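# Move the lab tray of bottles and beakers to another bench

## Task

Move the tray holding the bottles and beakers so it rests entirely on the second bench, with every bottle and beaker still upright inside it. Failure if any bottle or beaker leans halfway over or more, reaches the floor, or if a glass beaker drops more than a few centimetres or is struck hard. At the end the robot must have released everything, backed away, and be standing level without having toppled. The result only counts if it holds without the robot's support.

## Robot and tools

Robot: a wheeled base with a lifting column carrying a head and two six-joint arms (left_ and right_), each ending in a two-finger gripper. Shoulder height S = 0.90 m + column_m. Folded, the robot measures 0.73 m long by 0.62 m wide, and its front sits 0.40 m ahead of the column. Loose objects may occasionally get a brief nudge from outside.

Frames: the base frame has its origin on the floor below the column, between the drive wheels, with x forward, y to the left and z up. left_hand and right_hand are reported in this frame as the point where the fingers join; the tips reach 8 mm further. The hand's z axis runs along the fingers and its y axis along the opening direction. Odometry is the base frame as it stood when the scene began. It counts wheel rotation, so slip looks like travel. If turned_by_wheels and turned_by_imu disagree by more than about 4% and by at least 0.05 rad, the base struck something or slipped, and the heading is off by roughly that gap. base_tilt is in degrees, with forward and right positive.

execute_actions: argument "actions" is a list holding zero or one action. An empty list only returns state and images. An action may contain:
- "base": exactly one of {"translate_m": d}, a relative straight drive in metres (-3 to 3, forward positive), or {"rotate_rad": d}, a relative turn in place in radians (-3.2 to 3.2, counter-clockwise seen from above positive). The base cannot move sideways. Very long moves at low speed are refused, so split them.
- "joints": one dictionary covering both arms, keyed by joint name, each value an absolute target. Ranges: column_m 0 to 0.8 m; head_tilt_rad -0.61 to 1.308 (positive looks down); joint1 -2.879 to 2.879; joint2 0 to 3.141; joint3 0 to 3.019; joint4 -1.692 to 1.57; joint5 -1.57 to 1.57 (positive swings the hand to the robot's right); joint6 -2.094 to 2.094 (positive rolls clockwise seen from behind); gripper_m 0 to 0.093 m of fingertip gap. The same ranges apply to left_ and right_.
- "speeds": optional caps for this action only: translate_m 0.05 to 0.8 m/s, rotate_rad 0.1 to 1 rad/s. Arms are not affected.
"cameras" selects images: cam_head_left, cam_head_right, cam_left_wrist, cam_right_wrist, nav_camera or all. Omitted or null means all, and [] means none. An unknown key, camera or out-of-range value rejects the whole call. Any joint you leave out may still be driving toward an earlier target.

wait: seconds 0 to 10. Commands nothing and returns state and images. zoom_image: camera plus region [x0, y0, x1, y1] in pixels of that camera's latest image (504x504, origin at top left), at most 504 by 504. finished_scene: pass the current scene's number. It is final, so only call it once the tray sits on the bench, the robot has let go and has moved away.

Arm geometry (typical): with joint1 at -1.57 (left) or 1.57 (right) and joints 5 and 6 at 0, the arm lies in a forward-facing plane 0.23 m to the side. Let a = j2 - 0.35, b = 1.05 + j2 - j3 and c = b - j4. The hand is then 0.12 + 0.39 sin a + 0.38 cos b + 0.25 cos c m ahead and S + 0.39 cos a - 0.38 sin b - 0.25 sin c m high. At c = 1.57 the fingers point straight down. Example: j2, j3, j4 = 0.93, 0.78, 0.14 gives 0.60 m ahead and 0.25 m below S. In practice the hand sits up to about 5 cm lower and nearer the column, or about 12 cm with heavy or far-out loads. Trust the reported hand position instead (error 1 to 3 cm). Reach is about 1 m from the shoulder. Below 0.4 m height, the housing blocks hands closer than 0.45 m ahead.

Loads with fingers straight down: 3.2 kg at about 0.4 m ahead and 0.3 to 0.7 m below S. 2 kg out to 0.6 m ahead and 0.21 to 0.7 m below S. 1 kg out to 0.8 m ahead. A gripper holds roughly 2 to 6 kg. Overloaded arms sag and report time_out or off_target. Fingers are 7 cm long. To grip, command an opening smaller than the object; off_target is then expected. A reported opening 0.002 m or more above the target means something is held. Small joint changes (under about 0.03 rad, or 0.08 for joints 2 and 3) may not move at all. For gentle contact, step about 0.05 rad per call, counting each step from your previous target.

Result lines: base_status and joint_status give done, off_target, contact_stop or time_out. "joint command not followed", with a cause line, means a safety check held back an arm's targets. To recover, move the joints involved at least 0.05 rad back the way they came, or move the other arm away. on_its_own lists what the call did not command, where "held at" is a held target. motor_effort lists only left_wheel and right_wheel. wheel_motors_off = 1 means the wheels are switched off after pushing hard for about 3 s. There are also motor temperatures (MOTOR HOT from 85 °C; at 100 °C the arm lets go and falls) and joint torques.

Column: it stops going down (contact_stop) when an arm's load changes, for example when a held item touches down. After that it will not go lower until raised 0.2 m. A blocked arm keeps pushing and heats up. To relax it, resend its reported positions, though a loaded arm sinks a little each time. On a base contact_stop, back off 0.05 m before turning. A bench top between 0.30 m high and 0.26 m below S can ride over the housing and hit the column.

Cameras: the head cameras look ahead and tilt down by head_tilt_rad. The wrist cameras look along the fingers, tilted 0.62 rad toward the hand's +x. nav_camera sits low on the front of the base.

Avoid: tilting or jolting the tray, setting it down hard, arm-on-arm collisions or presses, long hard pushes, tipping the robot, and leaving the tray half off the bench.

Each tool is called after "Call:" in YAML: its name, and indented under it one key for each argument.

## Session

Call:
execute_actions:
  actions: []

Scene clock: 0.00 s.
Joint torques (N m, as the arm reports them, + toward a larger angle): no reading
Motor temperatures (°C, as the motors report them): left_arm=[29 29 28 30 31 32] | right_arm=[30 31 29 29 30 30]
base_odometry: x=+0.000 y=+0.000 heading=+0.000 (m, m, rad; odometry frame)
turned_by_wheels: +0.000 (rad since the last result)
turned_by_imu: +0.000 (rad since the last result)
base_tilt: forward=-0.5 right=+0.0 (deg)
base_status: not commanded
joint_positions: column_m=+0.557 head_tilt_rad=+0.861 left_joint1_rad=-1.560 left_joint2_rad=+0.870 left_joint3_rad=+0.405 left_joint4_rad=-0.965 left_joint5_rad=+0.034 left_joint6_rad=-0.023 left_gripper_m=+0.095 right_joint1_rad=+1.580 right_joint2_rad=+0.850 right_joint3_rad=+0.391 right_joint4_rad=-0.969 right_joint5_rad=-0.016 right_joint6_rad=-0.106 right_gripper_m=+0.094
joint_status: not commanded
wheel_motors_off: 0
motor_effort: left_wheel=+2 right_wheel=+2 (%)
left_hand: x=+0.1457 y=+0.2208 z=+1.2592 quat_wxyz=(+0.437, +0.022, -0.899, +0.007) (m; base frame)
right_hand: x=+0.1412 y=-0.2209 z=+1.2629 quat_wxyz=(+0.436, +0.048, -0.898, -0.033) (m; base frame)
pictures: cam_head_left, cam_head_right, cam_left_wrist, cam_right_wrist, nav_camera
Images, in order (width x height): cam_head_left 504x504, cam_head_right 504x504, cam_left_wrist 504x504, cam_right_wrist 504x504, nav_camera 504x504.

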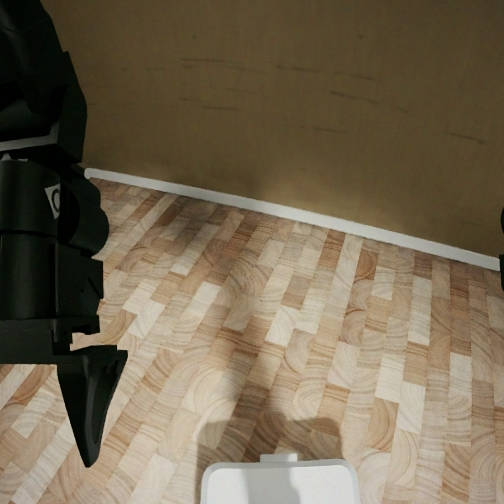

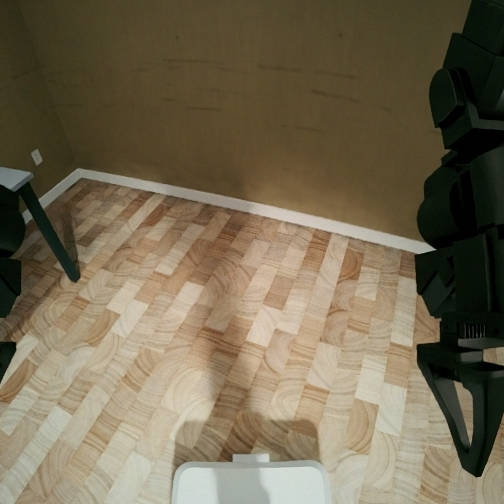

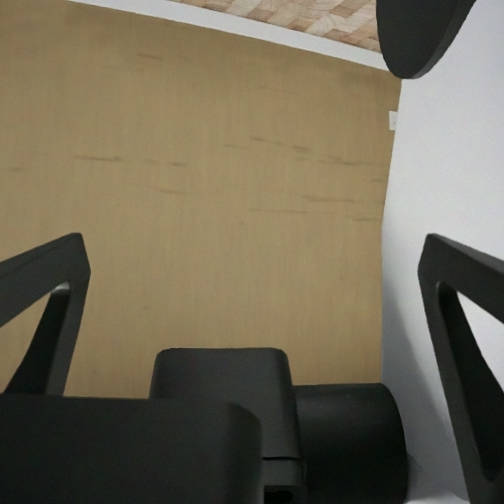

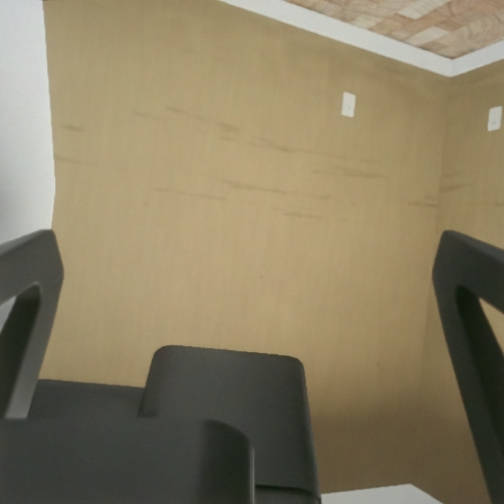

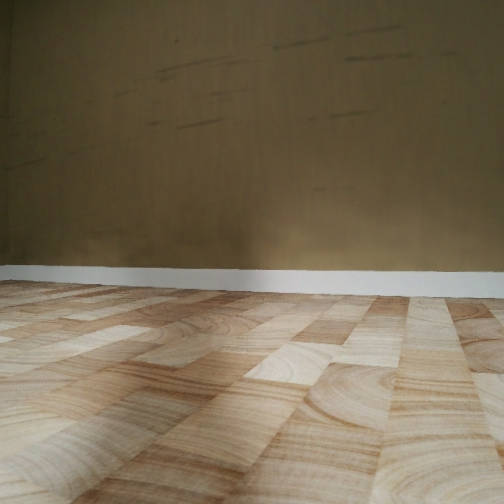

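Call:
execute_actions:
  actions:
    - {"base":{"rotate_rad":1.25},"joints":{"head_tilt_rad":0.6}}
  cameras: ["cam_head_left","cam_head_right","nav_camera"]

Call:
execute_actions:
  actions:
    - {"base":{"rotate_rad":3.14}}
  cameras: ["cam_head_left","cam_head_right","nav_camera"]

Scene clock: 8.97 s.
Joint torques (N m, as the arm reports them, + toward a larger angle): left_arm=[-1.16 -7.18 -0.63 -1.32  0.03  0.06] | right_arm=[-0.52 -5.89 -0.68 -1.1  -0.05  0.05]
Motor temperatures (°C, as the motors report them): left_arm=[29 29 28 30 31 32] | right_arm=[30 31 29 29 30 30]
base_odometry: x=+0.000 y=+0.000 heading=+1.248 (m, m, rad; odometry frame)
turned_by_wheels: +1.248 (rad since the last result)
turned_by_imu: +1.262 (rad since the last result)
base_tilt: forward=-0.5 right=+0.1 (deg)
base_status: done
joint_positions: column_m=+0.557 head_tilt_rad=+0.617 left_joint1_rad=-1.560 left_joint2_rad=+0.870 left_joint3_rad=+0.405 left_joint4_rad=-0.965 left_joint5_rad=+0.034 left_joint6_rad=-0.023 left_gripper_m=+0.095 right_joint1_rad=+1.580 right_joint2_rad=+0.850 right_joint3_rad=+0.391 right_joint4_rad=-0.969 right_joint5_rad=-0.016 right_joint6_rad=-0.106 right_gripper_m=+0.094
joint_status: all done
wheel_motors_off: 0
motor_effort: left_wheel=-8(45) right_wheel=+7(44) (%)
left_hand: x=+0.1457 y=+0.2208 z=+1.2592 quat_wxyz=(+0.437, +0.022, -0.899, +0.007) (m; base frame)
right_hand: x=+0.1412 y=-0.2209 z=+1.2629 quat_wxyz=(+0.436, +0.048, -0.898, -0.033) (m; base frame)
pictures: cam_head_left, cam_head_right, nav_camera
camera_calibration (this result's frames):
cam_head_left: T_world_to_cam=[[-0.00285561, -0.999643, -0.0265544, 0.0958325], [-0.511672, 0.0242757, -0.858838, 1.35104], [0.859176, 0.0111346, -0.511558, 0.669421], [0, 0, 0, 1]] pos_world=[0.116412, 0.0555471, 1.50532]
cam_head_right: T_world_to_cam=[[-0.00293461, -0.999889, -0.0145772, -0.0221883], [-0.517066, 0.0139946, -0.855831, 1.34791], [0.855941, 0.00502586, -0.51705, 0.674549], [0, 0, 0, 1]] pos_world=[0.119519, -0.0444395, 1.50204]
Images, in order (width x height): cam_head_left 504x504, cam_head_right 504x504, nav_camera 504x504.

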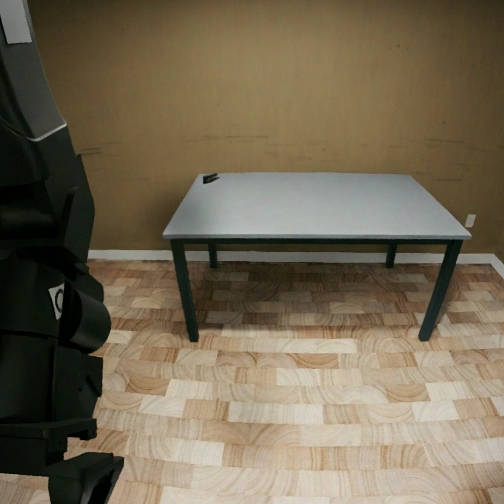

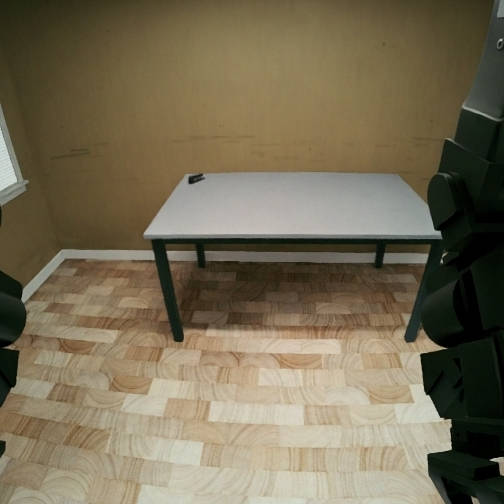

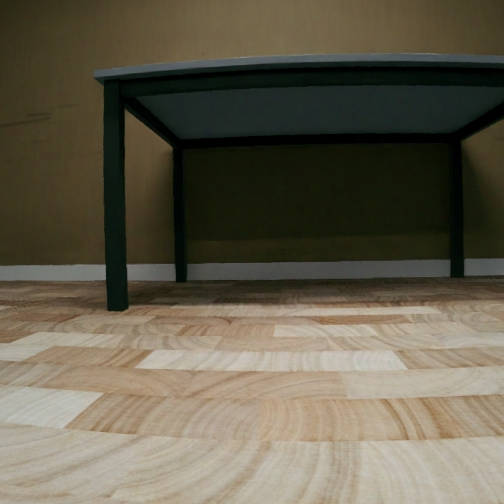

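Scene clock: 13.70 s.
Joint torques (N m, as the arm reports them, + toward a larger angle): left_arm=[-1.22 -7.75 -0.59 -1.29  0.04  0.07] | right_arm=[-0.75 -5.67 -0.62 -1.05 -0.07  0.03]
Motor temperatures (°C, as the motors report them): left_arm=[29 29 28 30 31 32] | right_arm=[30 31 29 29 30 30]
base_odometry: x=+0.000 y=+0.000 heading=-1.897 (m, m, rad; odometry frame)
turned_by_wheels: +3.139 (rad since the last result)
turned_by_imu: +3.183 (rad since the last result)
base_tilt: forward=-0.6 right=+0.1 (deg)
base_status: done
joint_positions: column_m=+0.557 head_tilt_rad=+0.617 left_joint1_rad=-1.560 left_joint2_rad=+0.870 left_joint3_rad=+0.405 left_joint4_rad=-0.965 left_joint5_rad=+0.034 left_joint6_rad=-0.023 left_gripper_m=+0.095 right_joint1_rad=+1.580 right_joint2_rad=+0.850 right_joint3_rad=+0.391 right_joint4_rad=-0.969 right_joint5_rad=-0.016 right_joint6_rad=-0.106 right_gripper_m=+0.094
joint_status: not commanded
wheel_motors_off: 0
motor_effort: left_wheel=-8(29) right_wheel=+8(30) (%)
left_hand: x=+0.1457 y=+0.2208 z=+1.2592 quat_wxyz=(+0.437, +0.022, -0.899, +0.007) (m; base frame)
right_hand: x=+0.1412 y=-0.2209 z=+1.2629 quat_wxyz=(+0.436, +0.048, -0.898, -0.033) (m; base frame)
pictures: cam_head_left, cam_head_right, nav_camera
camera_calibration (this result's frames):
cam_head_left: T_world_to_cam=[[-0.00285515, -0.999643, -0.0265545, 0.0958325], [-0.511657, 0.0242757, -0.858847, 1.35105], [0.859185, 0.0111346, -0.511544, 0.669398], [0, 0, 0, 1]] pos_world=[0.116412, 0.0555471, 1.50532]
cam_head_right: T_world_to_cam=[[-0.00293436, -0.999889, -0.0145773, -0.0221883], [-0.517051, 0.0139946, -0.85584, 1.34792], [0.85595, 0.00502586, -0.517035, 0.674526], [0, 0, 0, 1]] pos_world=[0.11952, -0.0444395, 1.50204]
Images, in order (width x height): cam_head_left 504x504, cam_head_right 504x504, nav_camera 504x504.

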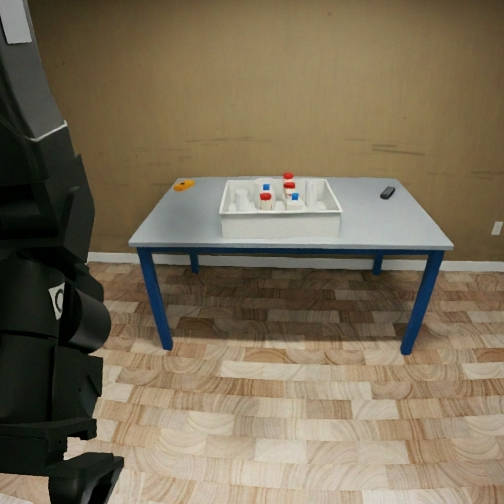

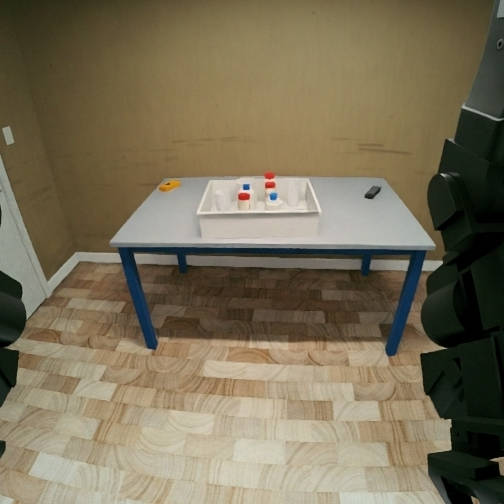

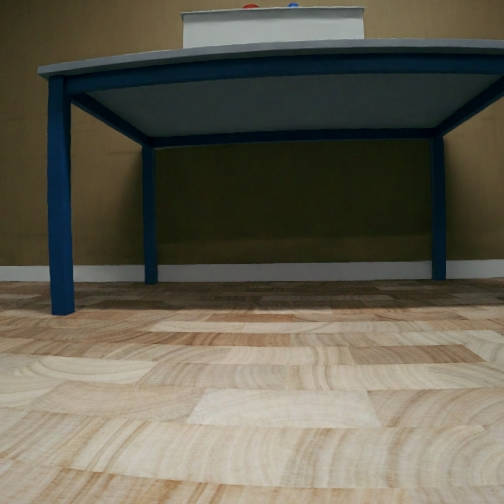

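Call:
execute_actions:
  actions:
    - {"base":{"rotate_rad":-0.04},"joints":{"head_tilt_rad":1.0,"left_joint1_rad":-1.48,"right_joint1_rad":1.48,"left_joint2_rad":0.95,"left_joint3_rad":0.95,"left_joint4_rad":-0.52,"right_joint2_rad":0.95,"right_joint3_rad":0.95,"right_joint4_rad":-0.52,"right_joint6_rad":0,"left_gripper_m":0.06,"right_gripper_m":0.06}}
  cameras: []

Call:
execute_actions:
  actions:
    - {"base":{"translate_m":1.1},"joints":{"column_m":0.45}}

Scene clock: 26.60 s.
Joint torques (N m, as the arm reports them, + toward a larger angle): left_arm=[ -0.77 -13.7    4.22   0.44   0.02   0.07] | right_arm=[ -1.12 -12.85   5.1    0.44   0.01   0.12]
Motor temperatures (°C, as the motors report them): left_arm=[29 29 28 30 31 32] | right_arm=[30 31 29 29 30 30]
base_odometry: x=+0.000 y=+0.000 heading=-1.936 (m, m, rad; odometry frame)
turned_by_wheels: -0.040 (rad since the last result)
turned_by_imu: -0.041 (rad since the last result)
base_tilt: forward=-0.6 right=+0.1 (deg)
base_status: done
joint_positions: column_m=+0.557 head_tilt_rad=+1.000 left_joint1_rad=-1.480 left_joint2_rad=+0.947 left_joint3_rad=+0.946 left_joint4_rad=-0.521 left_joint5_rad=+0.034 left_joint6_rad=-0.023 left_gripper_m=+0.060 right_joint1_rad=+1.483 right_joint2_rad=+0.950 right_joint3_rad=+0.950 right_joint4_rad=-0.514 right_joint5_rad=-0.016 right_joint6_rad=-0.007 right_gripper_m=+0.060
joint_status: all done
wheel_motors_off: 0
motor_effort: left_wheel=+5(13) right_wheel=-2(12) (%)
left_hand: x=+0.5320 y=+0.2595 z=+1.2008 quat_wxyz=(-0.002, +0.034, -0.999, -0.022) (m; base frame)
right_hand: x=+0.5347 y=-0.2627 z=+1.2004 quat_wxyz=(-0.005, -0.018, -0.999, +0.031) (m; base frame)
pictures: none
No camera images: the call's "cameras" was empty. Leave "cameras" out to get every camera's image.

Scene clock: 30.40 s.
Joint torques (N m, as the arm reports them, + toward a larger angle): left_arm=[ -0.72 -14.21   4.31   0.25   0.02   0.05] | right_arm=[ -1.72 -12.66   5.02   0.54   0.     0.09]
Motor temperatures (°C, as the motors report them): left_arm=[29 29 29 30 31 32] | right_arm=[30 31 29 29 30 30]
base_odometry: x=-0.393 y=-1.028 heading=-1.935 (m, m, rad; odometry frame)
turned_by_wheels: +0.001 (rad since the last result)
turned_by_imu: +0.000 (rad since the last result)
base_tilt: forward=-0.5 right=+0.2 (deg)
base_status: done
joint_positions: column_m=+0.450 head_tilt_rad=+1.000 left_joint1_rad=-1.480 left_joint2_rad=+0.947 left_joint3_rad=+0.946 left_joint4_rad=-0.521 left_joint5_rad=+0.034 left_joint6_rad=-0.023 left_gripper_m=+0.060 right_joint1_rad=+1.483 right_joint2_rad=+0.950 right_joint3_rad=+0.950 right_joint4_rad=-0.516 right_joint5_rad=-0.016 right_joint6_rad=-0.007 right_gripper_m=+0.060
joint_status: all done
wheel_motors_off: 0
motor_effort: left_wheel=+1(62) right_wheel=-1(44) (%)
left_hand: x=+0.5320 y=+0.2595 z=+1.0942 quat_wxyz=(-0.002, +0.034, -0.999, -0.022) (m; base frame)
right_hand: x=+0.5342 y=-0.2626 z=+1.0938 quat_wxyz=(-0.004, -0.018, -0.999, +0.030) (m; base frame)
pictures: cam_head_left, cam_head_right, cam_left_wrist, cam_right_wrist, nav_camera
camera_calibration (this result's frames):
cam_head_left: T_world_to_cam=[[-0.012572, -0.999643, -0.0235634, 0.0891921], [-0.795546, 0.0242757, -0.605407, 0.909726], [0.605763, 0.0111346, -0.795568, 1.03541], [0, 0, 0, 1]] pos_world=[0.097637, 0.0555471, 1.3766]
cam_head_right: T_world_to_cam=[[-0.00816946, -0.999889, -0.0124245, -0.0265722], [-0.799426, 0.0139946, -0.600602, 0.904259], [0.600709, 0.00502586, -0.799452, 1.03774], [0, 0, 0, 1]] pos_world=[0.0992931, -0.0444395, 1.37239]
cam_left_wrist: T_world_to_cam=[[0.0948572, -0.994765, -0.0380039, 0.246533], [-0.809662, -0.0993049, 0.578434, -0.169368], [-0.57918, -0.0240983, -0.814844, 1.32894], [0, 0, 0, 1]] pos_world=[0.609176, 0.260449, 1.19021]
cam_right_wrist: T_world_to_cam=[[-0.0472202, -0.997554, 0.0515304, -0.289588], [-0.826162, 0.0679995, 0.559314, -0.147926], [-0.56145, -0.0161616, -0.827353, 1.32285], [0, 0, 0, 1]] pos_world=[0.606827, -0.257442, 1.19212]
Images, in order (width x height): cam_head_left 504x504, cam_head_right 504x504, cam_left_wrist 504x504, cam_right_wrist 504x504, nav_camera 504x504.

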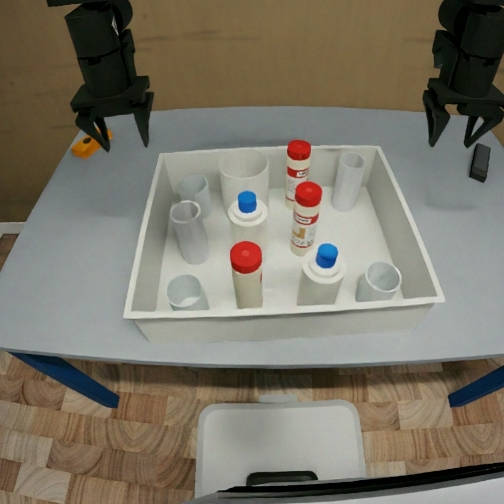

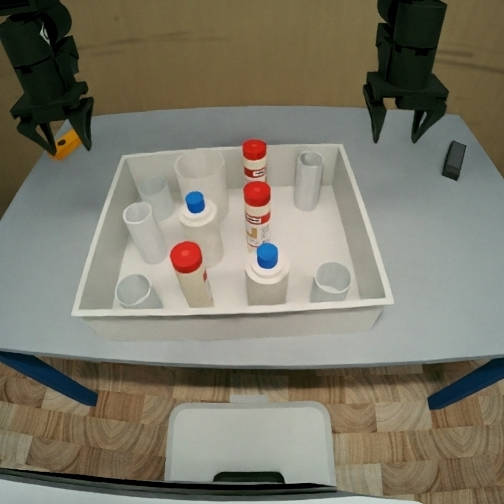

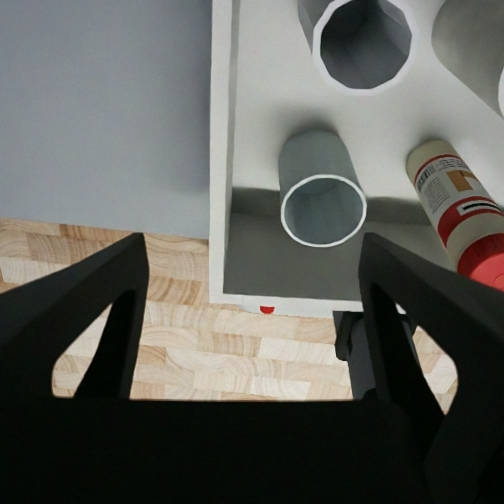

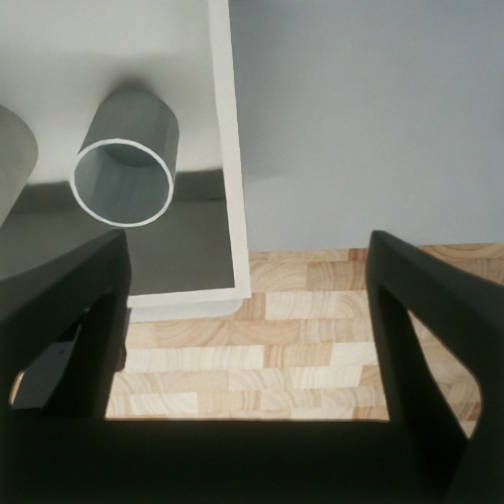

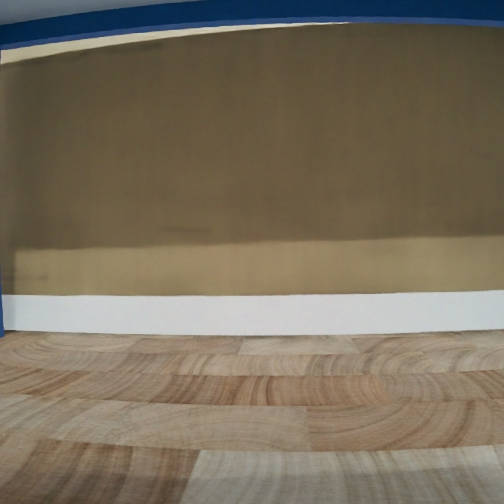

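Call:
execute_actions:
  actions:
    - {"joints":{"column_m":0.32,"left_joint1_rad":-1.41,"right_joint1_rad":1.53,"left_gripper_m":0.05}}

Scene clock: 36.63 s.
Joint torques (N m, as the arm reports them, + toward a larger angle): left_arm=[ -0.69 -13.61   4.3    0.16  -0.06   0.05] | right_arm=[ -0.19 -12.22   5.03   0.5    0.     0.14]
Motor temperatures (°C, as the motors report them): left_arm=[29 30 29 30 31 32] | right_arm=[30 31 29 29 30 30]
base_odometry: x=-0.393 y=-1.028 heading=-1.935 (m, m, rad; odometry frame)
turned_by_wheels: +0.000 (rad since the last result)
turned_by_imu: +0.000 (rad since the last result)
base_tilt: forward=-0.5 right=+0.0 (deg)
base_status: not commanded
joint_positions: column_m=+0.320 head_tilt_rad=+1.000 left_joint1_rad=-1.406 left_joint2_rad=+0.947 left_joint3_rad=+0.946 left_joint4_rad=-0.521 left_joint5_rad=+0.034 left_joint6_rad=-0.023 left_gripper_m=+0.050 right_joint1_rad=+1.523 right_joint2_rad=+0.950 right_joint3_rad=+0.950 right_joint4_rad=-0.516 right_joint5_rad=-0.016 right_joint6_rad=-0.007 right_gripper_m=+0.060
joint_status: all done
wheel_motors_off: 0
motor_effort: left_wheel=+1(2) right_wheel=-2(1) (%)
left_hand: x=+0.5301 y=+0.2928 z=+0.9675 quat_wxyz=(-0.002, +0.053, -0.997, -0.054) (m; base frame)
right_hand: x=+0.5348 y=-0.2444 z=+0.9628 quat_wxyz=(-0.004, -0.008, -1.000, +0.013) (m; base frame)
pictures: cam_head_left, cam_head_right, cam_left_wrist, cam_right_wrist, nav_camera
camera_calibration (this result's frames):
cam_head_left: T_world_to_cam=[[-0.012572, -0.999643, -0.0235634, 0.0861289], [-0.795546, 0.0242757, -0.605406, 0.831025], [0.605762, 0.0111346, -0.795568, 0.931989], [0, 0, 0, 1]] pos_world=[0.097637, 0.0555471, 1.2466]
cam_head_right: T_world_to_cam=[[-0.00816947, -0.999889, -0.0124245, -0.0281874], [-0.799426, 0.0139946, -0.600602, 0.826182], [0.600709, 0.00502586, -0.799452, 0.93381], [0, 0, 0, 1]] pos_world=[0.0992931, -0.0444395, 1.24239]
cam_left_wrist: T_world_to_cam=[[0.131711, -0.986043, -0.101837, 0.314703], [-0.80472, -0.166346, 0.569873, -0.0690207], [-0.57886, 0.00689144, -0.815398, 1.21669], [0, 0, 0, 1]] pos_world=[0.607299, 0.290445, 1.06347]
cam_right_wrist: T_world_to_cam=[[-0.027029, -0.999498, 0.0165583, -0.242197], [-0.82717, 0.0316637, 0.561059, -0.0854447], [-0.561301, 0.00146835, -0.82761, 1.21956], [0, 0, 0, 1]] pos_world=[0.607319, -0.24116, 1.06127]
Images, in order (width x height): cam_head_left 504x504, cam_head_right 504x504, cam_left_wrist 504x504, cam_right_wrist 504x504, nav_camera 504x504.

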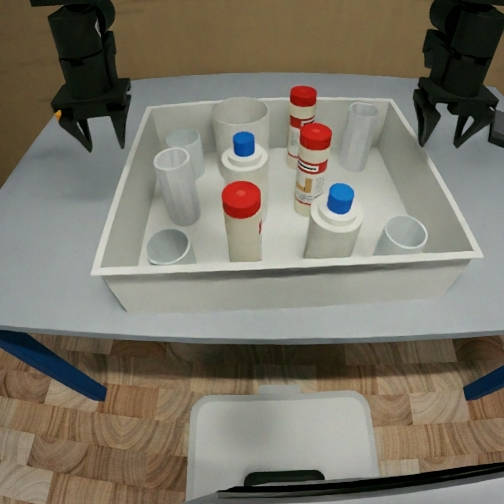

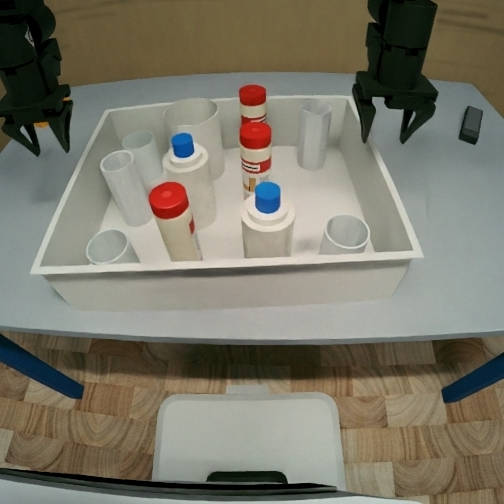

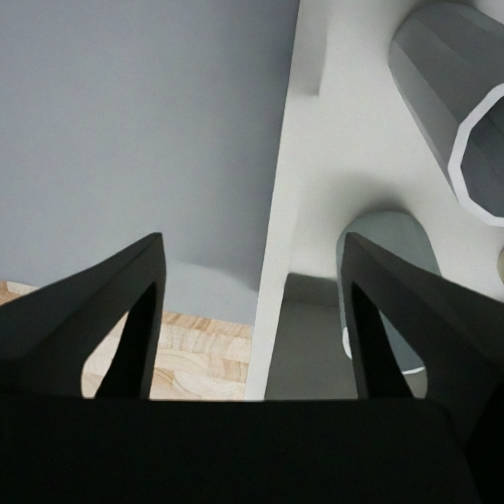

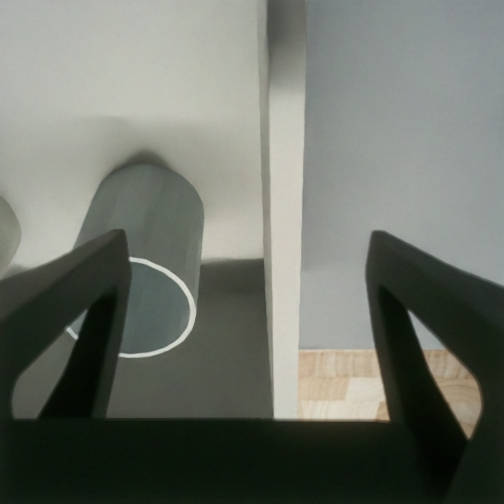

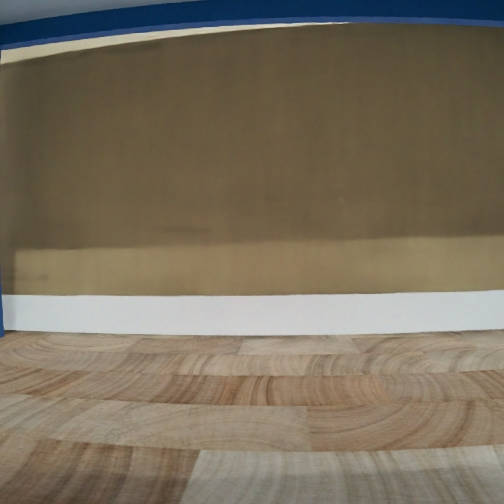

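Overshot a bit.

Call:
execute_actions:
  actions:
    - {"base":{"translate_m":0.03},"joints":{"column_m":0.25,"left_joint1_rad":-1.445,"right_joint1_rad":1.49,"left_joint6_rad":0.06}}

Scene clock: 41.73 s.
Joint torques (N m, as the arm reports them, + toward a larger angle): left_arm=[ -0.91 -13.48   4.38   0.29  -0.01   0.19] | right_arm=[ -2.03 -13.12   5.09   0.54  -0.01   0.13]
Motor temperatures (°C, as the motors report them): left_arm=[29 30 29 30 31 32] | right_arm=[30 31 30 29 30 30]
base_odometry: x=-0.403 y=-1.056 heading=-1.934 (m, m, rad; odometry frame)
turned_by_wheels: +0.001 (rad since the last result)
turned_by_imu: +0.000 (rad since the last result)
base_tilt: forward=-0.5 right=+0.2 (deg)
base_status: done
joint_positions: column_m=+0.250 head_tilt_rad=+1.001 left_joint1_rad=-1.443 left_joint2_rad=+0.947 left_joint3_rad=+0.946 left_joint4_rad=-0.521 left_joint5_rad=+0.034 left_joint6_rad=+0.049 left_gripper_m=+0.050 right_joint1_rad=+1.499 right_joint2_rad=+0.950 right_joint3_rad=+0.950 right_joint4_rad=-0.517 right_joint5_rad=-0.016 right_joint6_rad=-0.007 right_gripper_m=+0.060
joint_status: all done
wheel_motors_off: 0
motor_effort: left_wheel=+1(28) right_wheel=-2(26) (%)
left_hand: x=+0.5312 y=+0.2763 z=+0.8956 quat_wxyz=(-0.001, +0.008, -0.999, -0.038) (m; base frame)
right_hand: x=+0.5344 y=-0.2552 z=+0.8933 quat_wxyz=(-0.004, -0.014, -1.000, +0.023) (m; base frame)
pictures: cam_head_left, cam_head_right, cam_left_wrist, cam_right_wrist, nav_camera
camera_calibration (this result's frames):
cam_head_left: T_world_to_cam=[[-0.0125761, -0.999643, -0.0235612, 0.0844771], [-0.795652, 0.0242757, -0.605267, 0.788483], [0.605623, 0.0111346, -0.795674, 0.876444], [0, 0, 0, 1]] pos_world=[0.0976266, 0.0555471, 1.1766]
cam_head_right: T_world_to_cam=[[-0.00817165, -0.999889, -0.0124231, -0.0290586], [-0.799531, 0.0139946, -0.600461, 0.783976], [0.600569, 0.00502586, -0.799557, 0.877991], [0, 0, 0, 1]] pos_world=[0.0992819, -0.0444395, 1.17239]
cam_left_wrist: T_world_to_cam=[[0.0415544, -0.996637, -0.0706246, 0.313799], [-0.811775, -0.0748868, 0.579149, -0.0597387], [-0.58249, 0.0332651, -0.812157, 1.15055], [0, 0, 0, 1]] pos_world=[0.60865, 0.269997, 0.991186]
cam_right_wrist: T_world_to_cam=[[-0.0390437, -0.998539, 0.0373532, -0.263818], [-0.826445, 0.0532815, 0.56049, -0.0408062], [-0.561662, -0.00898676, -0.827318, 1.15912], [0, 0, 0, 1]] pos_world=[0.60701, -0.250842, 0.991689]
Images, in order (width x height): cam_head_left 504x504, cam_head_right 504x504, cam_left_wrist 504x504, cam_right_wrist 504x504, nav_camera 504x504.

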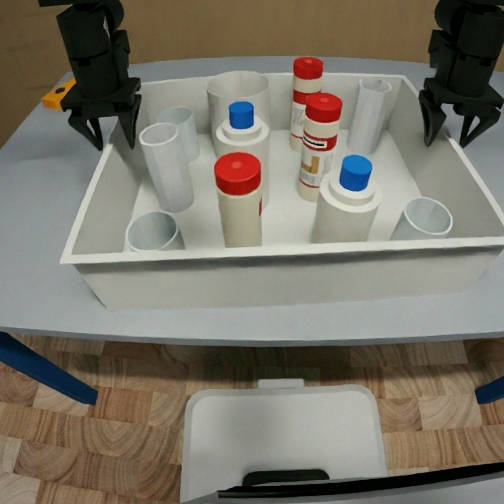

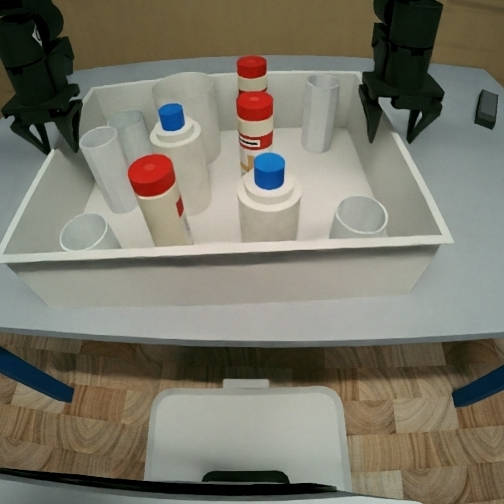

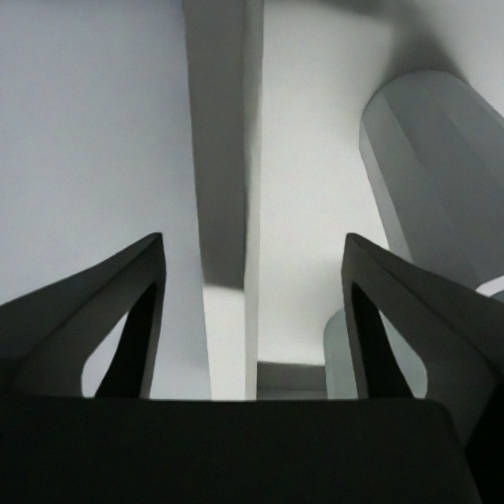

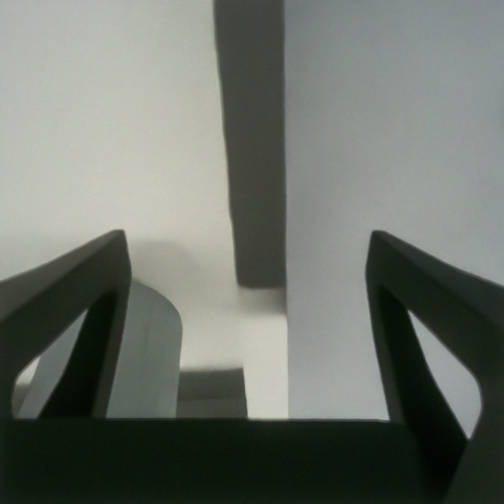

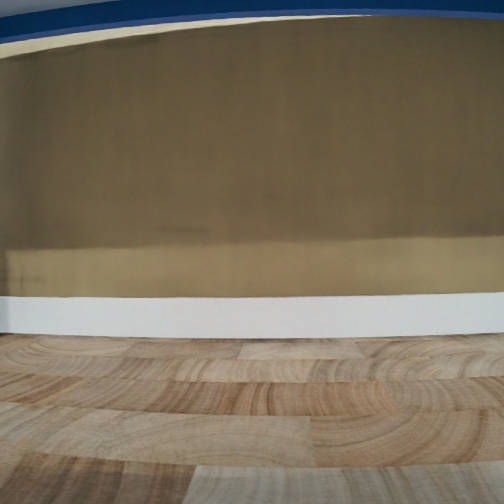

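Call:
execute_actions:
  actions:
    - {"base":{"translate_m":-0.02},"joints":{"column_m":0.205,"left_gripper_m":0.04}}
  cameras: ["cam_head_left"]

Call:
execute_actions:
  actions:
    - {"joints":{"left_gripper_m":0,"right_gripper_m":0}}
  cameras: []

Call:
execute_actions:
  actions:
    - {"joints":{"column_m":0.3}}
  cameras: ["cam_head_left"]

Scene clock: 50.30 s.
Joint torques (N m, as the arm reports them, + toward a larger angle): left_arm=[ -0.69 -14.08   4.27   0.23  -0.03   0.15] | right_arm=[ -1.91 -12.82   5.34   0.61   0.     0.1 ]
Motor temperatures (°C, as the motors report them): left_arm=[29 30 29 30 31 32] | right_arm=[30 31 30 29 30 30]
base_odometry: x=-0.396 y=-1.037 heading=-1.934 (m, m, rad; odometry frame)
turned_by_wheels: +0.000 (rad since the last result)
turned_by_imu: +0.000 (rad since the last result)
base_tilt: forward=-0.5 right=+0.1 (deg)
base_status: done
joint_positions: column_m=+0.205 head_tilt_rad=+1.001 left_joint1_rad=-1.443 left_joint2_rad=+0.947 left_joint3_rad=+0.945 left_joint4_rad=-0.521 left_joint5_rad=+0.034 left_joint6_rad=+0.049 left_gripper_m=+0.040 right_joint1_rad=+1.499 right_joint2_rad=+0.949 right_joint3_rad=+0.948 right_joint4_rad=-0.518 right_joint5_rad=-0.016 right_joint6_rad=-0.007 right_gripper_m=+0.060
joint_status: all done
wheel_motors_off: 0
motor_effort: left_wheel=+0(26) right_wheel=-1(31) (%)
left_hand: x=+0.5304 y=+0.2763 z=+0.8503 quat_wxyz=(+0.000, +0.008, -0.999, -0.038) (m; base frame)
right_hand: x=+0.5332 y=-0.2552 z=+0.8482 quat_wxyz=(-0.002, -0.014, -1.000, +0.023) (m; base frame)
pictures: cam_head_left
camera_calibration (this result's frames):
cam_head_left: T_world_to_cam=[[-0.012586, -0.999643, -0.023556, 0.0834107], [-0.795906, 0.0242757, -0.604933, 0.760854], [0.605289, 0.0111346, -0.795928, 0.840947], [0, 0, 0, 1]] pos_world=[0.0976016, 0.0555471, 1.13156]
Images, in order (width x height): cam_head_left 504x504.

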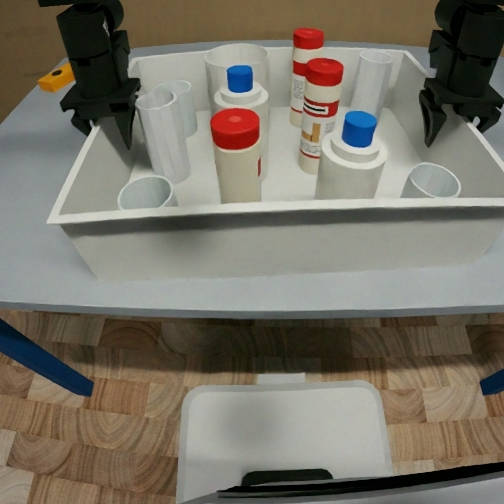

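Scene clock: 51.00 s.
Joint torques (N m, as the arm reports them, + toward a larger angle): left_arm=[ -2.49 -13.29   4.44   0.12  -0.7    0.02] | right_arm=[ -0.5  -12.48   5.13   0.72   1.03   0.75]
Motor temperatures (°C, as the motors report them): left_arm=[29 30 29 30 31 32] | right_arm=[30 31 30 29 30 30]
base_odometry: x=-0.396 y=-1.037 heading=-1.934 (m, m, rad; odometry frame)
turned_by_wheels: +0.000 (rad since the last result)
turned_by_imu: +0.000 (rad since the last result)
base_tilt: forward=-0.5 right=+0.0 (deg)
base_status: not commanded
joint_positions: column_m=+0.205 head_tilt_rad=+1.001 left_joint1_rad=-1.424 left_joint2_rad=+0.948 left_joint3_rad=+0.945 left_joint4_rad=-0.521 left_joint5_rad=+0.054 left_joint6_rad=+0.061 left_gripper_m=+0.010 right_joint1_rad=+1.480 right_joint2_rad=+0.949 right_joint3_rad=+0.948 right_joint4_rad=-0.518 right_joint5_rad=-0.039 right_joint6_rad=-0.062 right_gripper_m=+0.010
joint_status: left_gripper_m off_target (ended at +0.010, target +0.000); right_gripper_m off_target (ended at +0.010, target +0.000)
wheel_motors_off: 0
motor_effort: left_wheel=+0(3) right_wheel=-1(3) (%)
left_hand: x=+0.5297 y=+0.2811 z=+0.8503 quat_wxyz=(+0.001, +0.006, -0.999, -0.036) (m; base frame)
right_hand: x=+0.5330 y=-0.2597 z=+0.8485 quat_wxyz=(-0.002, +0.008, -1.000, +0.020) (m; base frame)
pictures: none
No camera images: the call's "cameras" was empty. Leave "cameras" out to get every camera's image.

Scene clock: 52.83 s.
Joint torques (N m, as the arm reports them, + toward a larger angle): left_arm=[ -1.86 -18.91   4.34  -0.49  -0.94  -0.06] | right_arm=[ -0.16 -17.58   5.31   0.16   1.4    0.78]
Motor temperatures (°C, as the motors report them): left_arm=[29 30 29 30 31 32] | right_arm=[30 32 30 29 30 30]
base_odometry: x=-0.396 y=-1.037 heading=-1.934 (m, m, rad; odometry frame)
turned_by_wheels: +0.000 (rad since the last result)
turned_by_imu: +0.000 (rad since the last result)
base_tilt: forward=-0.5 right=+0.1 (deg)
base_status: not commanded
joint_positions: column_m=+0.300 head_tilt_rad=+1.001 left_joint1_rad=-1.425 left_joint2_rad=+1.028 left_joint3_rad=+0.937 left_joint4_rad=-0.502 left_joint5_rad=+0.063 left_joint6_rad=+0.072 left_gripper_m=+0.010 right_joint1_rad=+1.480 right_joint2_rad=+1.015 right_joint3_rad=+0.934 right_joint4_rad=-0.512 right_joint5_rad=-0.048 right_joint6_rad=-0.064 right_gripper_m=+0.008
joint_status: all done
wheel_motors_off: 0
motor_effort: left_wheel=+0(0) right_wheel=-1(2) (%)
left_hand: x=+0.5079 y=+0.2818 z=+0.9121 quat_wxyz=(+0.034, +0.004, -0.999, -0.029) (m; base frame)
right_hand: x=+0.5087 y=-0.2593 z=+0.9150 quat_wxyz=(+0.034, +0.007, -0.999, +0.013) (m; base frame)
pictures: cam_head_left
camera_calibration (this result's frames):
cam_head_left: T_world_to_cam=[[-0.012586, -0.999643, -0.023556, 0.0856435], [-0.795906, 0.0242757, -0.604933, 0.818192], [0.605289, 0.0111346, -0.795928, 0.91639], [0, 0, 0, 1]] pos_world=[0.0976016, 0.0555471, 1.22635]
Images, in order (width x height): cam_head_left 504x504.

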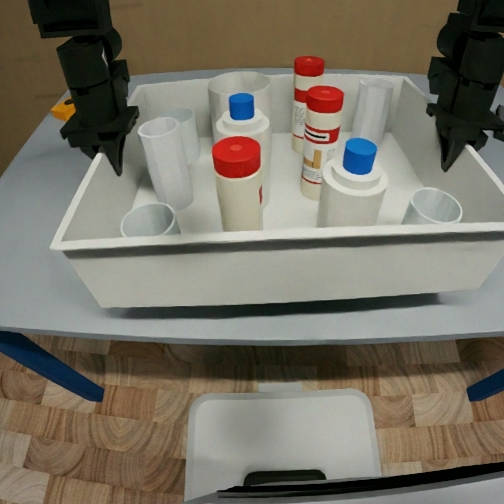

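Call:
execute_actions:
  actions:
    - {"base":{"translate_m":-0.8},"speeds":{"translate_m":0.25},"joints":{"column_m":0.36}}
  cameras: []

Call:
execute_actions:
  actions:
    - {"base":{"rotate_rad":3.03},"speeds":{"rotate_rad":0.42}}
  cameras: ["cam_head_left","nav_camera"]

Call:
execute_actions:
  actions:
    - {"base":{"translate_m":1.5},"speeds":{"translate_m":0.25}}
  cameras: ["cam_head_left","nav_camera"]

Scene clock: 73.07 s.
Joint torques (N m, as the arm reports them, + toward a larger angle): left_arm=[ -1.87 -19.71   4.56  -0.33  -0.92  -0.09] | right_arm=[  0.29 -17.68   5.75   0.19   1.35   0.75]
Motor temperatures (°C, as the motors report them): left_arm=[29 31 29 30 32 32] | right_arm=[30 32 30 29 32 30]
base_odometry: x=-0.112 y=-0.289 heading=-1.932 (m, m, rad; odometry frame)
turned_by_wheels: +0.002 (rad since the last result)
turned_by_imu: +0.002 (rad since the last result)
base_tilt: forward=-0.6 right=+0.0 (deg)
base_status: done
joint_positions: column_m=+0.360 head_tilt_rad=+1.001 left_joint1_rad=-1.425 left_joint2_rad=+1.032 left_joint3_rad=+0.932 left_joint4_rad=-0.504 left_joint5_rad=+0.063 left_joint6_rad=+0.073 left_gripper_m=+0.010 right_joint1_rad=+1.480 right_joint2_rad=+1.019 right_joint3_rad=+0.929 right_joint4_rad=-0.515 right_joint5_rad=-0.047 right_joint6_rad=-0.066 right_gripper_m=+0.008
joint_status: all done
wheel_motors_off: 0
motor_effort: left_wheel=+0(44) right_wheel=-1(40) (%)
left_hand: x=+0.5029 y=+0.2818 z=+0.9696 quat_wxyz=(+0.040, +0.004, -0.999, -0.029) (m; base frame)
right_hand: x=+0.5036 y=-0.2594 z=+0.9725 quat_wxyz=(+0.040, +0.008, -0.999, +0.013) (m; base frame)
pictures: none
No camera images: the call's "cameras" was empty. Leave "cameras" out to get every camera's image.

Scene clock: 81.60 s.
Joint torques (N m, as the arm reports them, + toward a larger angle): left_arm=[ -2.05 -19.53   4.6   -0.43  -0.88  -0.08] | right_arm=[  0.07 -17.69   5.81   0.3    1.39   0.75]
Motor temperatures (°C, as the motors report them): left_arm=[29 31 29 30 32 32] | right_arm=[30 32 30 29 32 30]
base_odometry: x=-0.112 y=-0.289 heading=+1.095 (m, m, rad; odometry frame)
turned_by_wheels: +3.028 (rad since the last result)
turned_by_imu: +3.068 (rad since the last result)
base_tilt: forward=-0.5 right=+0.1 (deg)
base_status: done
joint_positions: column_m=+0.360 head_tilt_rad=+1.001 left_joint1_rad=-1.427 left_joint2_rad=+1.032 left_joint3_rad=+0.932 left_joint4_rad=-0.504 left_joint5_rad=+0.061 left_joint6_rad=+0.073 left_gripper_m=+0.010 right_joint1_rad=+1.479 right_joint2_rad=+1.019 right_joint3_rad=+0.929 right_joint4_rad=-0.515 right_joint5_rad=-0.048 right_joint6_rad=-0.066 right_gripper_m=+0.008
joint_status: not commanded
wheel_motors_off: 0
motor_effort: left_wheel=-7(49) right_wheel=+6(63) (%)
left_hand: x=+0.5029 y=+0.2811 z=+0.9695 quat_wxyz=(+0.040, +0.003, -0.999, -0.029) (m; base frame)
right_hand: x=+0.5036 y=-0.2598 z=+0.9725 quat_wxyz=(+0.040, +0.008, -0.999, +0.014) (m; base frame)
pictures: cam_head_left, nav_camera
camera_calibration (this result's frames):
cam_head_left: T_world_to_cam=[[-0.0125862, -0.999643, -0.0235558, 0.0870569], [-0.795911, 0.0242757, -0.604926, 0.854483], [0.605283, 0.0111346, -0.795933, 0.964157], [0, 0, 0, 1]] pos_world=[0.0976012, 0.0555471, 1.28635]
Images, in order (width x height): cam_head_left 504x504, nav_camera 504x504.

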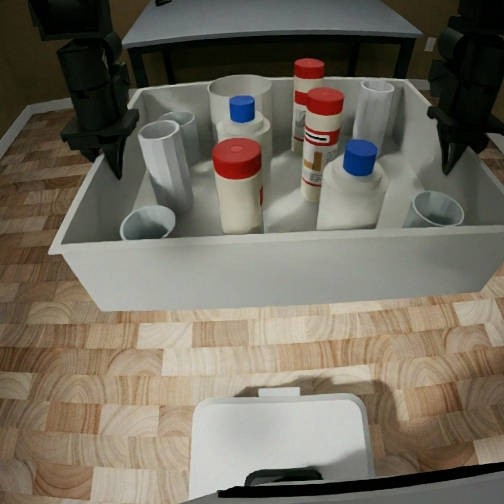

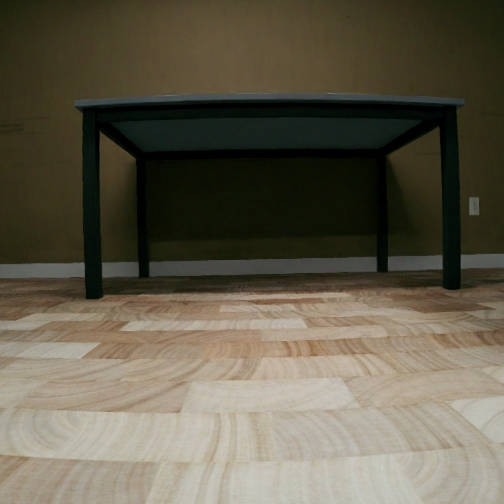

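Scene clock: 88.77 s.
Joint torques (N m, as the arm reports them, + toward a larger angle): left_arm=[ -2.14 -19.27   4.91  -0.53  -0.86  -0.09] | right_arm=[  0.18 -18.07   5.9    0.2    1.37   0.73]
Motor temperatures (°C, as the motors report them): left_arm=[29 31 29 30 32 32] | right_arm=[30 33 30 29 32 30]
base_odometry: x=+0.575 y=+1.045 heading=+1.096 (m, m, rad; odometry frame)
turned_by_wheels: +0.001 (rad since the last result)
turned_by_imu: +0.000 (rad since the last result)
base_tilt: forward=-0.5 right=+0.0 (deg)
base_status: done
joint_positions: column_m=+0.360 head_tilt_rad=+1.001 left_joint1_rad=-1.427 left_joint2_rad=+1.034 left_joint3_rad=+0.931 left_joint4_rad=-0.505 left_joint5_rad=+0.061 left_joint6_rad=+0.073 left_gripper_m=+0.010 right_joint1_rad=+1.479 right_joint2_rad=+1.020 right_joint3_rad=+0.928 right_joint4_rad=-0.517 right_joint5_rad=-0.048 right_joint6_rad=-0.066 right_gripper_m=+0.008
joint_status: not commanded
wheel_motors_off: 0
motor_effort: left_wheel=+2(54) right_wheel=-1(55) (%)
left_hand: x=+0.5018 y=+0.2811 z=+0.9689 quat_wxyz=(+0.042, +0.003, -0.999, -0.029) (m; base frame)
right_hand: x=+0.5021 y=-0.2599 z=+0.9720 quat_wxyz=(+0.043, +0.007, -0.999, +0.014) (m; base frame)
pictures: cam_head_left, nav_camera
camera_calibration (this result's frames):
cam_head_left: T_world_to_cam=[[-0.0125862, -0.999643, -0.0235558, 0.0870569], [-0.795911, 0.0242757, -0.604926, 0.854483], [0.605283, 0.0111346, -0.795933, 0.964157], [0, 0, 0, 1]] pos_world=[0.0976012, 0.0555471, 1.28635]
Images, in order (width x height): cam_head_left 504x504, nav_camera 504x504.

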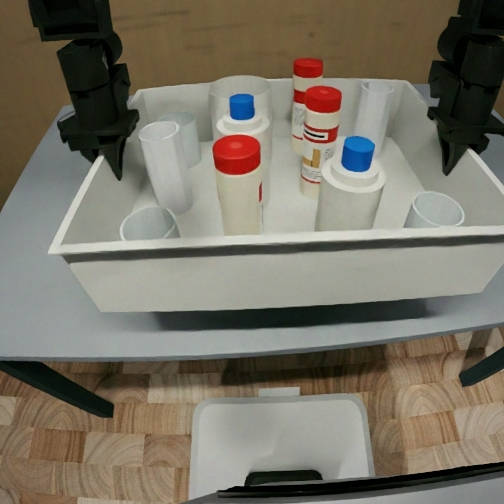

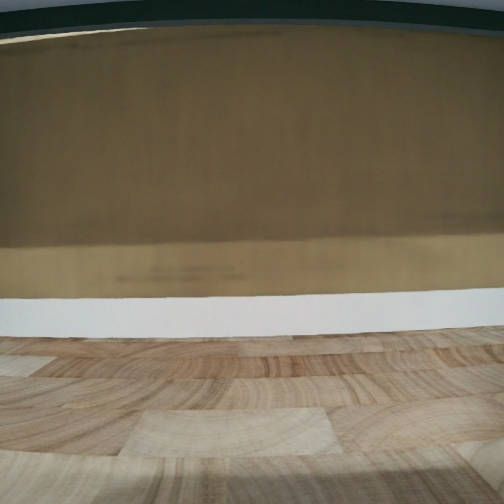

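Call:
execute_actions:
  actions:
    - {"base":{"translate_m":0.08},"speeds":{"translate_m":0.1},"joints":{"column_m":0.265}}
  cameras: []

Call:
execute_actions:
  actions:
    - {"joints":{"column_m":0.24}}
  cameras: []

Call:
execute_actions:
  actions:
    - {"joints":{"column_m":0.22}}
  cameras: ["cam_head_left"]

Scene clock: 97.90 s.
Joint torques (N m, as the arm reports them, + toward a larger angle): left_arm=[ -1.89 -19.12   5.    -0.46  -0.88  -0.1 ] | right_arm=[ -0.03 -17.54   5.91   0.38   1.38   0.8 ]
Motor temperatures (°C, as the motors report them): left_arm=[29 31 29 30 32 32] | right_arm=[30 33 30 29 32 30]
base_odometry: x=+0.611 y=+1.116 heading=+1.097 (m, m, rad; odometry frame)
turned_by_wheels: +0.001 (rad since the last result)
turned_by_imu: +0.000 (rad since the last result)
base_tilt: forward=-0.5 right=+0.0 (deg)
base_status: done
joint_positions: column_m=+0.265 head_tilt_rad=+1.001 left_joint1_rad=-1.427 left_joint2_rad=+1.035 left_joint3_rad=+0.930 left_joint4_rad=-0.507 left_joint5_rad=+0.061 left_joint6_rad=+0.073 left_gripper_m=+0.010 right_joint1_rad=+1.479 right_joint2_rad=+1.022 right_joint3_rad=+0.928 right_joint4_rad=-0.518 right_joint5_rad=-0.047 right_joint6_rad=-0.067 right_gripper_m=+0.008
joint_status: all done
wheel_motors_off: 0
motor_effort: left_wheel=+2(29) right_wheel=-2(28) (%)
left_hand: x=+0.5006 y=+0.2811 z=+0.8735 quat_wxyz=(+0.044, +0.003, -0.999, -0.029) (m; base frame)
right_hand: x=+0.5014 y=-0.2600 z=+0.8766 quat_wxyz=(+0.044, +0.008, -0.999, +0.014) (m; base frame)
pictures: none
No camera images: the call's "cameras" was empty. Leave "cameras" out to get every camera's image.

Scene clock: 98.83 s.
Joint torques (N m, as the arm reports them, + toward a larger angle): left_arm=[ -2.16 -17.41   4.99  -0.41  -0.76  -0.09] | right_arm=[ -0.35 -17.05   5.95  -0.18   1.64   0.76]
Motor temperatures (°C, as the motors report them): left_arm=[29 31 30 30 32 32] | right_arm=[30 33 30 29 32 30]
base_odometry: x=+0.611 y=+1.116 heading=+1.097 (m, m, rad; odometry frame)
turned_by_wheels: +0.000 (rad since the last result)
turned_by_imu: +0.000 (rad since the last result)
base_tilt: forward=-0.6 right=+0.1 (deg)
base_status: not commanded
joint_positions: column_m=+0.240 head_tilt_rad=+1.001 left_joint1_rad=-1.426 left_joint2_rad=+1.008 left_joint3_rad=+0.930 left_joint4_rad=-0.506 left_joint5_rad=+0.056 left_joint6_rad=+0.072 left_gripper_m=+0.010 right_joint1_rad=+1.479 right_joint2_rad=+1.008 right_joint3_rad=+0.928 right_joint4_rad=-0.502 right_joint5_rad=-0.054 right_joint6_rad=-0.064 right_gripper_m=+0.008
joint_status: all done
wheel_motors_off: 0
motor_effort: left_wheel=+2(3) right_wheel=-1(2) (%)
left_hand: x=+0.5087 y=+0.2817 z=+0.8589 quat_wxyz=(+0.030, +0.003, -0.999, -0.032) (m; base frame)
right_hand: x=+0.5094 y=-0.2588 z=+0.8567 quat_wxyz=(+0.029, +0.007, -0.999, +0.011) (m; base frame)
pictures: none
No camera images: the call's "cameras" was empty. Leave "cameras" out to get every camera's image.

Scene clock: 99.70 s.
Joint torques (N m, as the arm reports them, + toward a larger angle): left_arm=[ -2.23 -15.92   5.22  -0.31  -0.77  -0.06] | right_arm=[ -0.19 -14.88   6.33   0.07   1.68   0.72]
Motor temperatures (°C, as the motors report them): left_arm=[29 31 30 30 32 32] | right_arm=[30 33 30 29 32 30]
base_odometry: x=+0.611 y=+1.116 heading=+1.097 (m, m, rad; odometry frame)
turned_by_wheels: +0.000 (rad since the last result)
turned_by_imu: +0.000 (rad since the last result)
base_tilt: forward=-0.6 right=+0.1 (deg)
base_status: not commanded
joint_positions: column_m=+0.220 head_tilt_rad=+1.001 left_joint1_rad=-1.423 left_joint2_rad=+0.979 left_joint3_rad=+0.930 left_joint4_rad=-0.508 left_joint5_rad=+0.057 left_joint6_rad=+0.070 left_gripper_m=+0.010 right_joint1_rad=+1.479 right_joint2_rad=+0.980 right_joint3_rad=+0.928 right_joint4_rad=-0.509 right_joint5_rad=-0.054 right_joint6_rad=-0.062 right_gripper_m=+0.008
joint_status: all done
wheel_motors_off: 0
motor_effort: left_wheel=+3(4) right_wheel=+1(3) (%)
left_hand: x=+0.5163 y=+0.2821 z=+0.8503 quat_wxyz=(+0.016, +0.003, -0.999, -0.034) (m; base frame)
right_hand: x=+0.5155 y=-0.2581 z=+0.8476 quat_wxyz=(+0.018, +0.007, -1.000, +0.012) (m; base frame)
pictures: cam_head_left
camera_calibration (this result's frames):
cam_head_left: T_world_to_cam=[[-0.0125862, -0.999643, -0.0235558, 0.0837635], [-0.795911, 0.0242757, -0.604926, 0.769907], [0.605282, 0.0111346, -0.795933, 0.852877], [0, 0, 0, 1]] pos_world=[0.0976011, 0.0555471, 1.14654]
Images, in order (width x height): cam_head_left 504x504.

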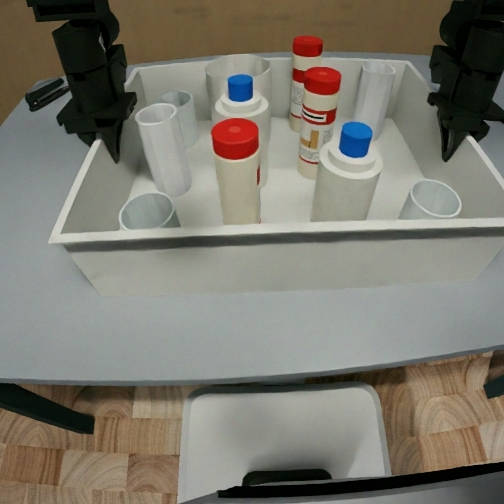

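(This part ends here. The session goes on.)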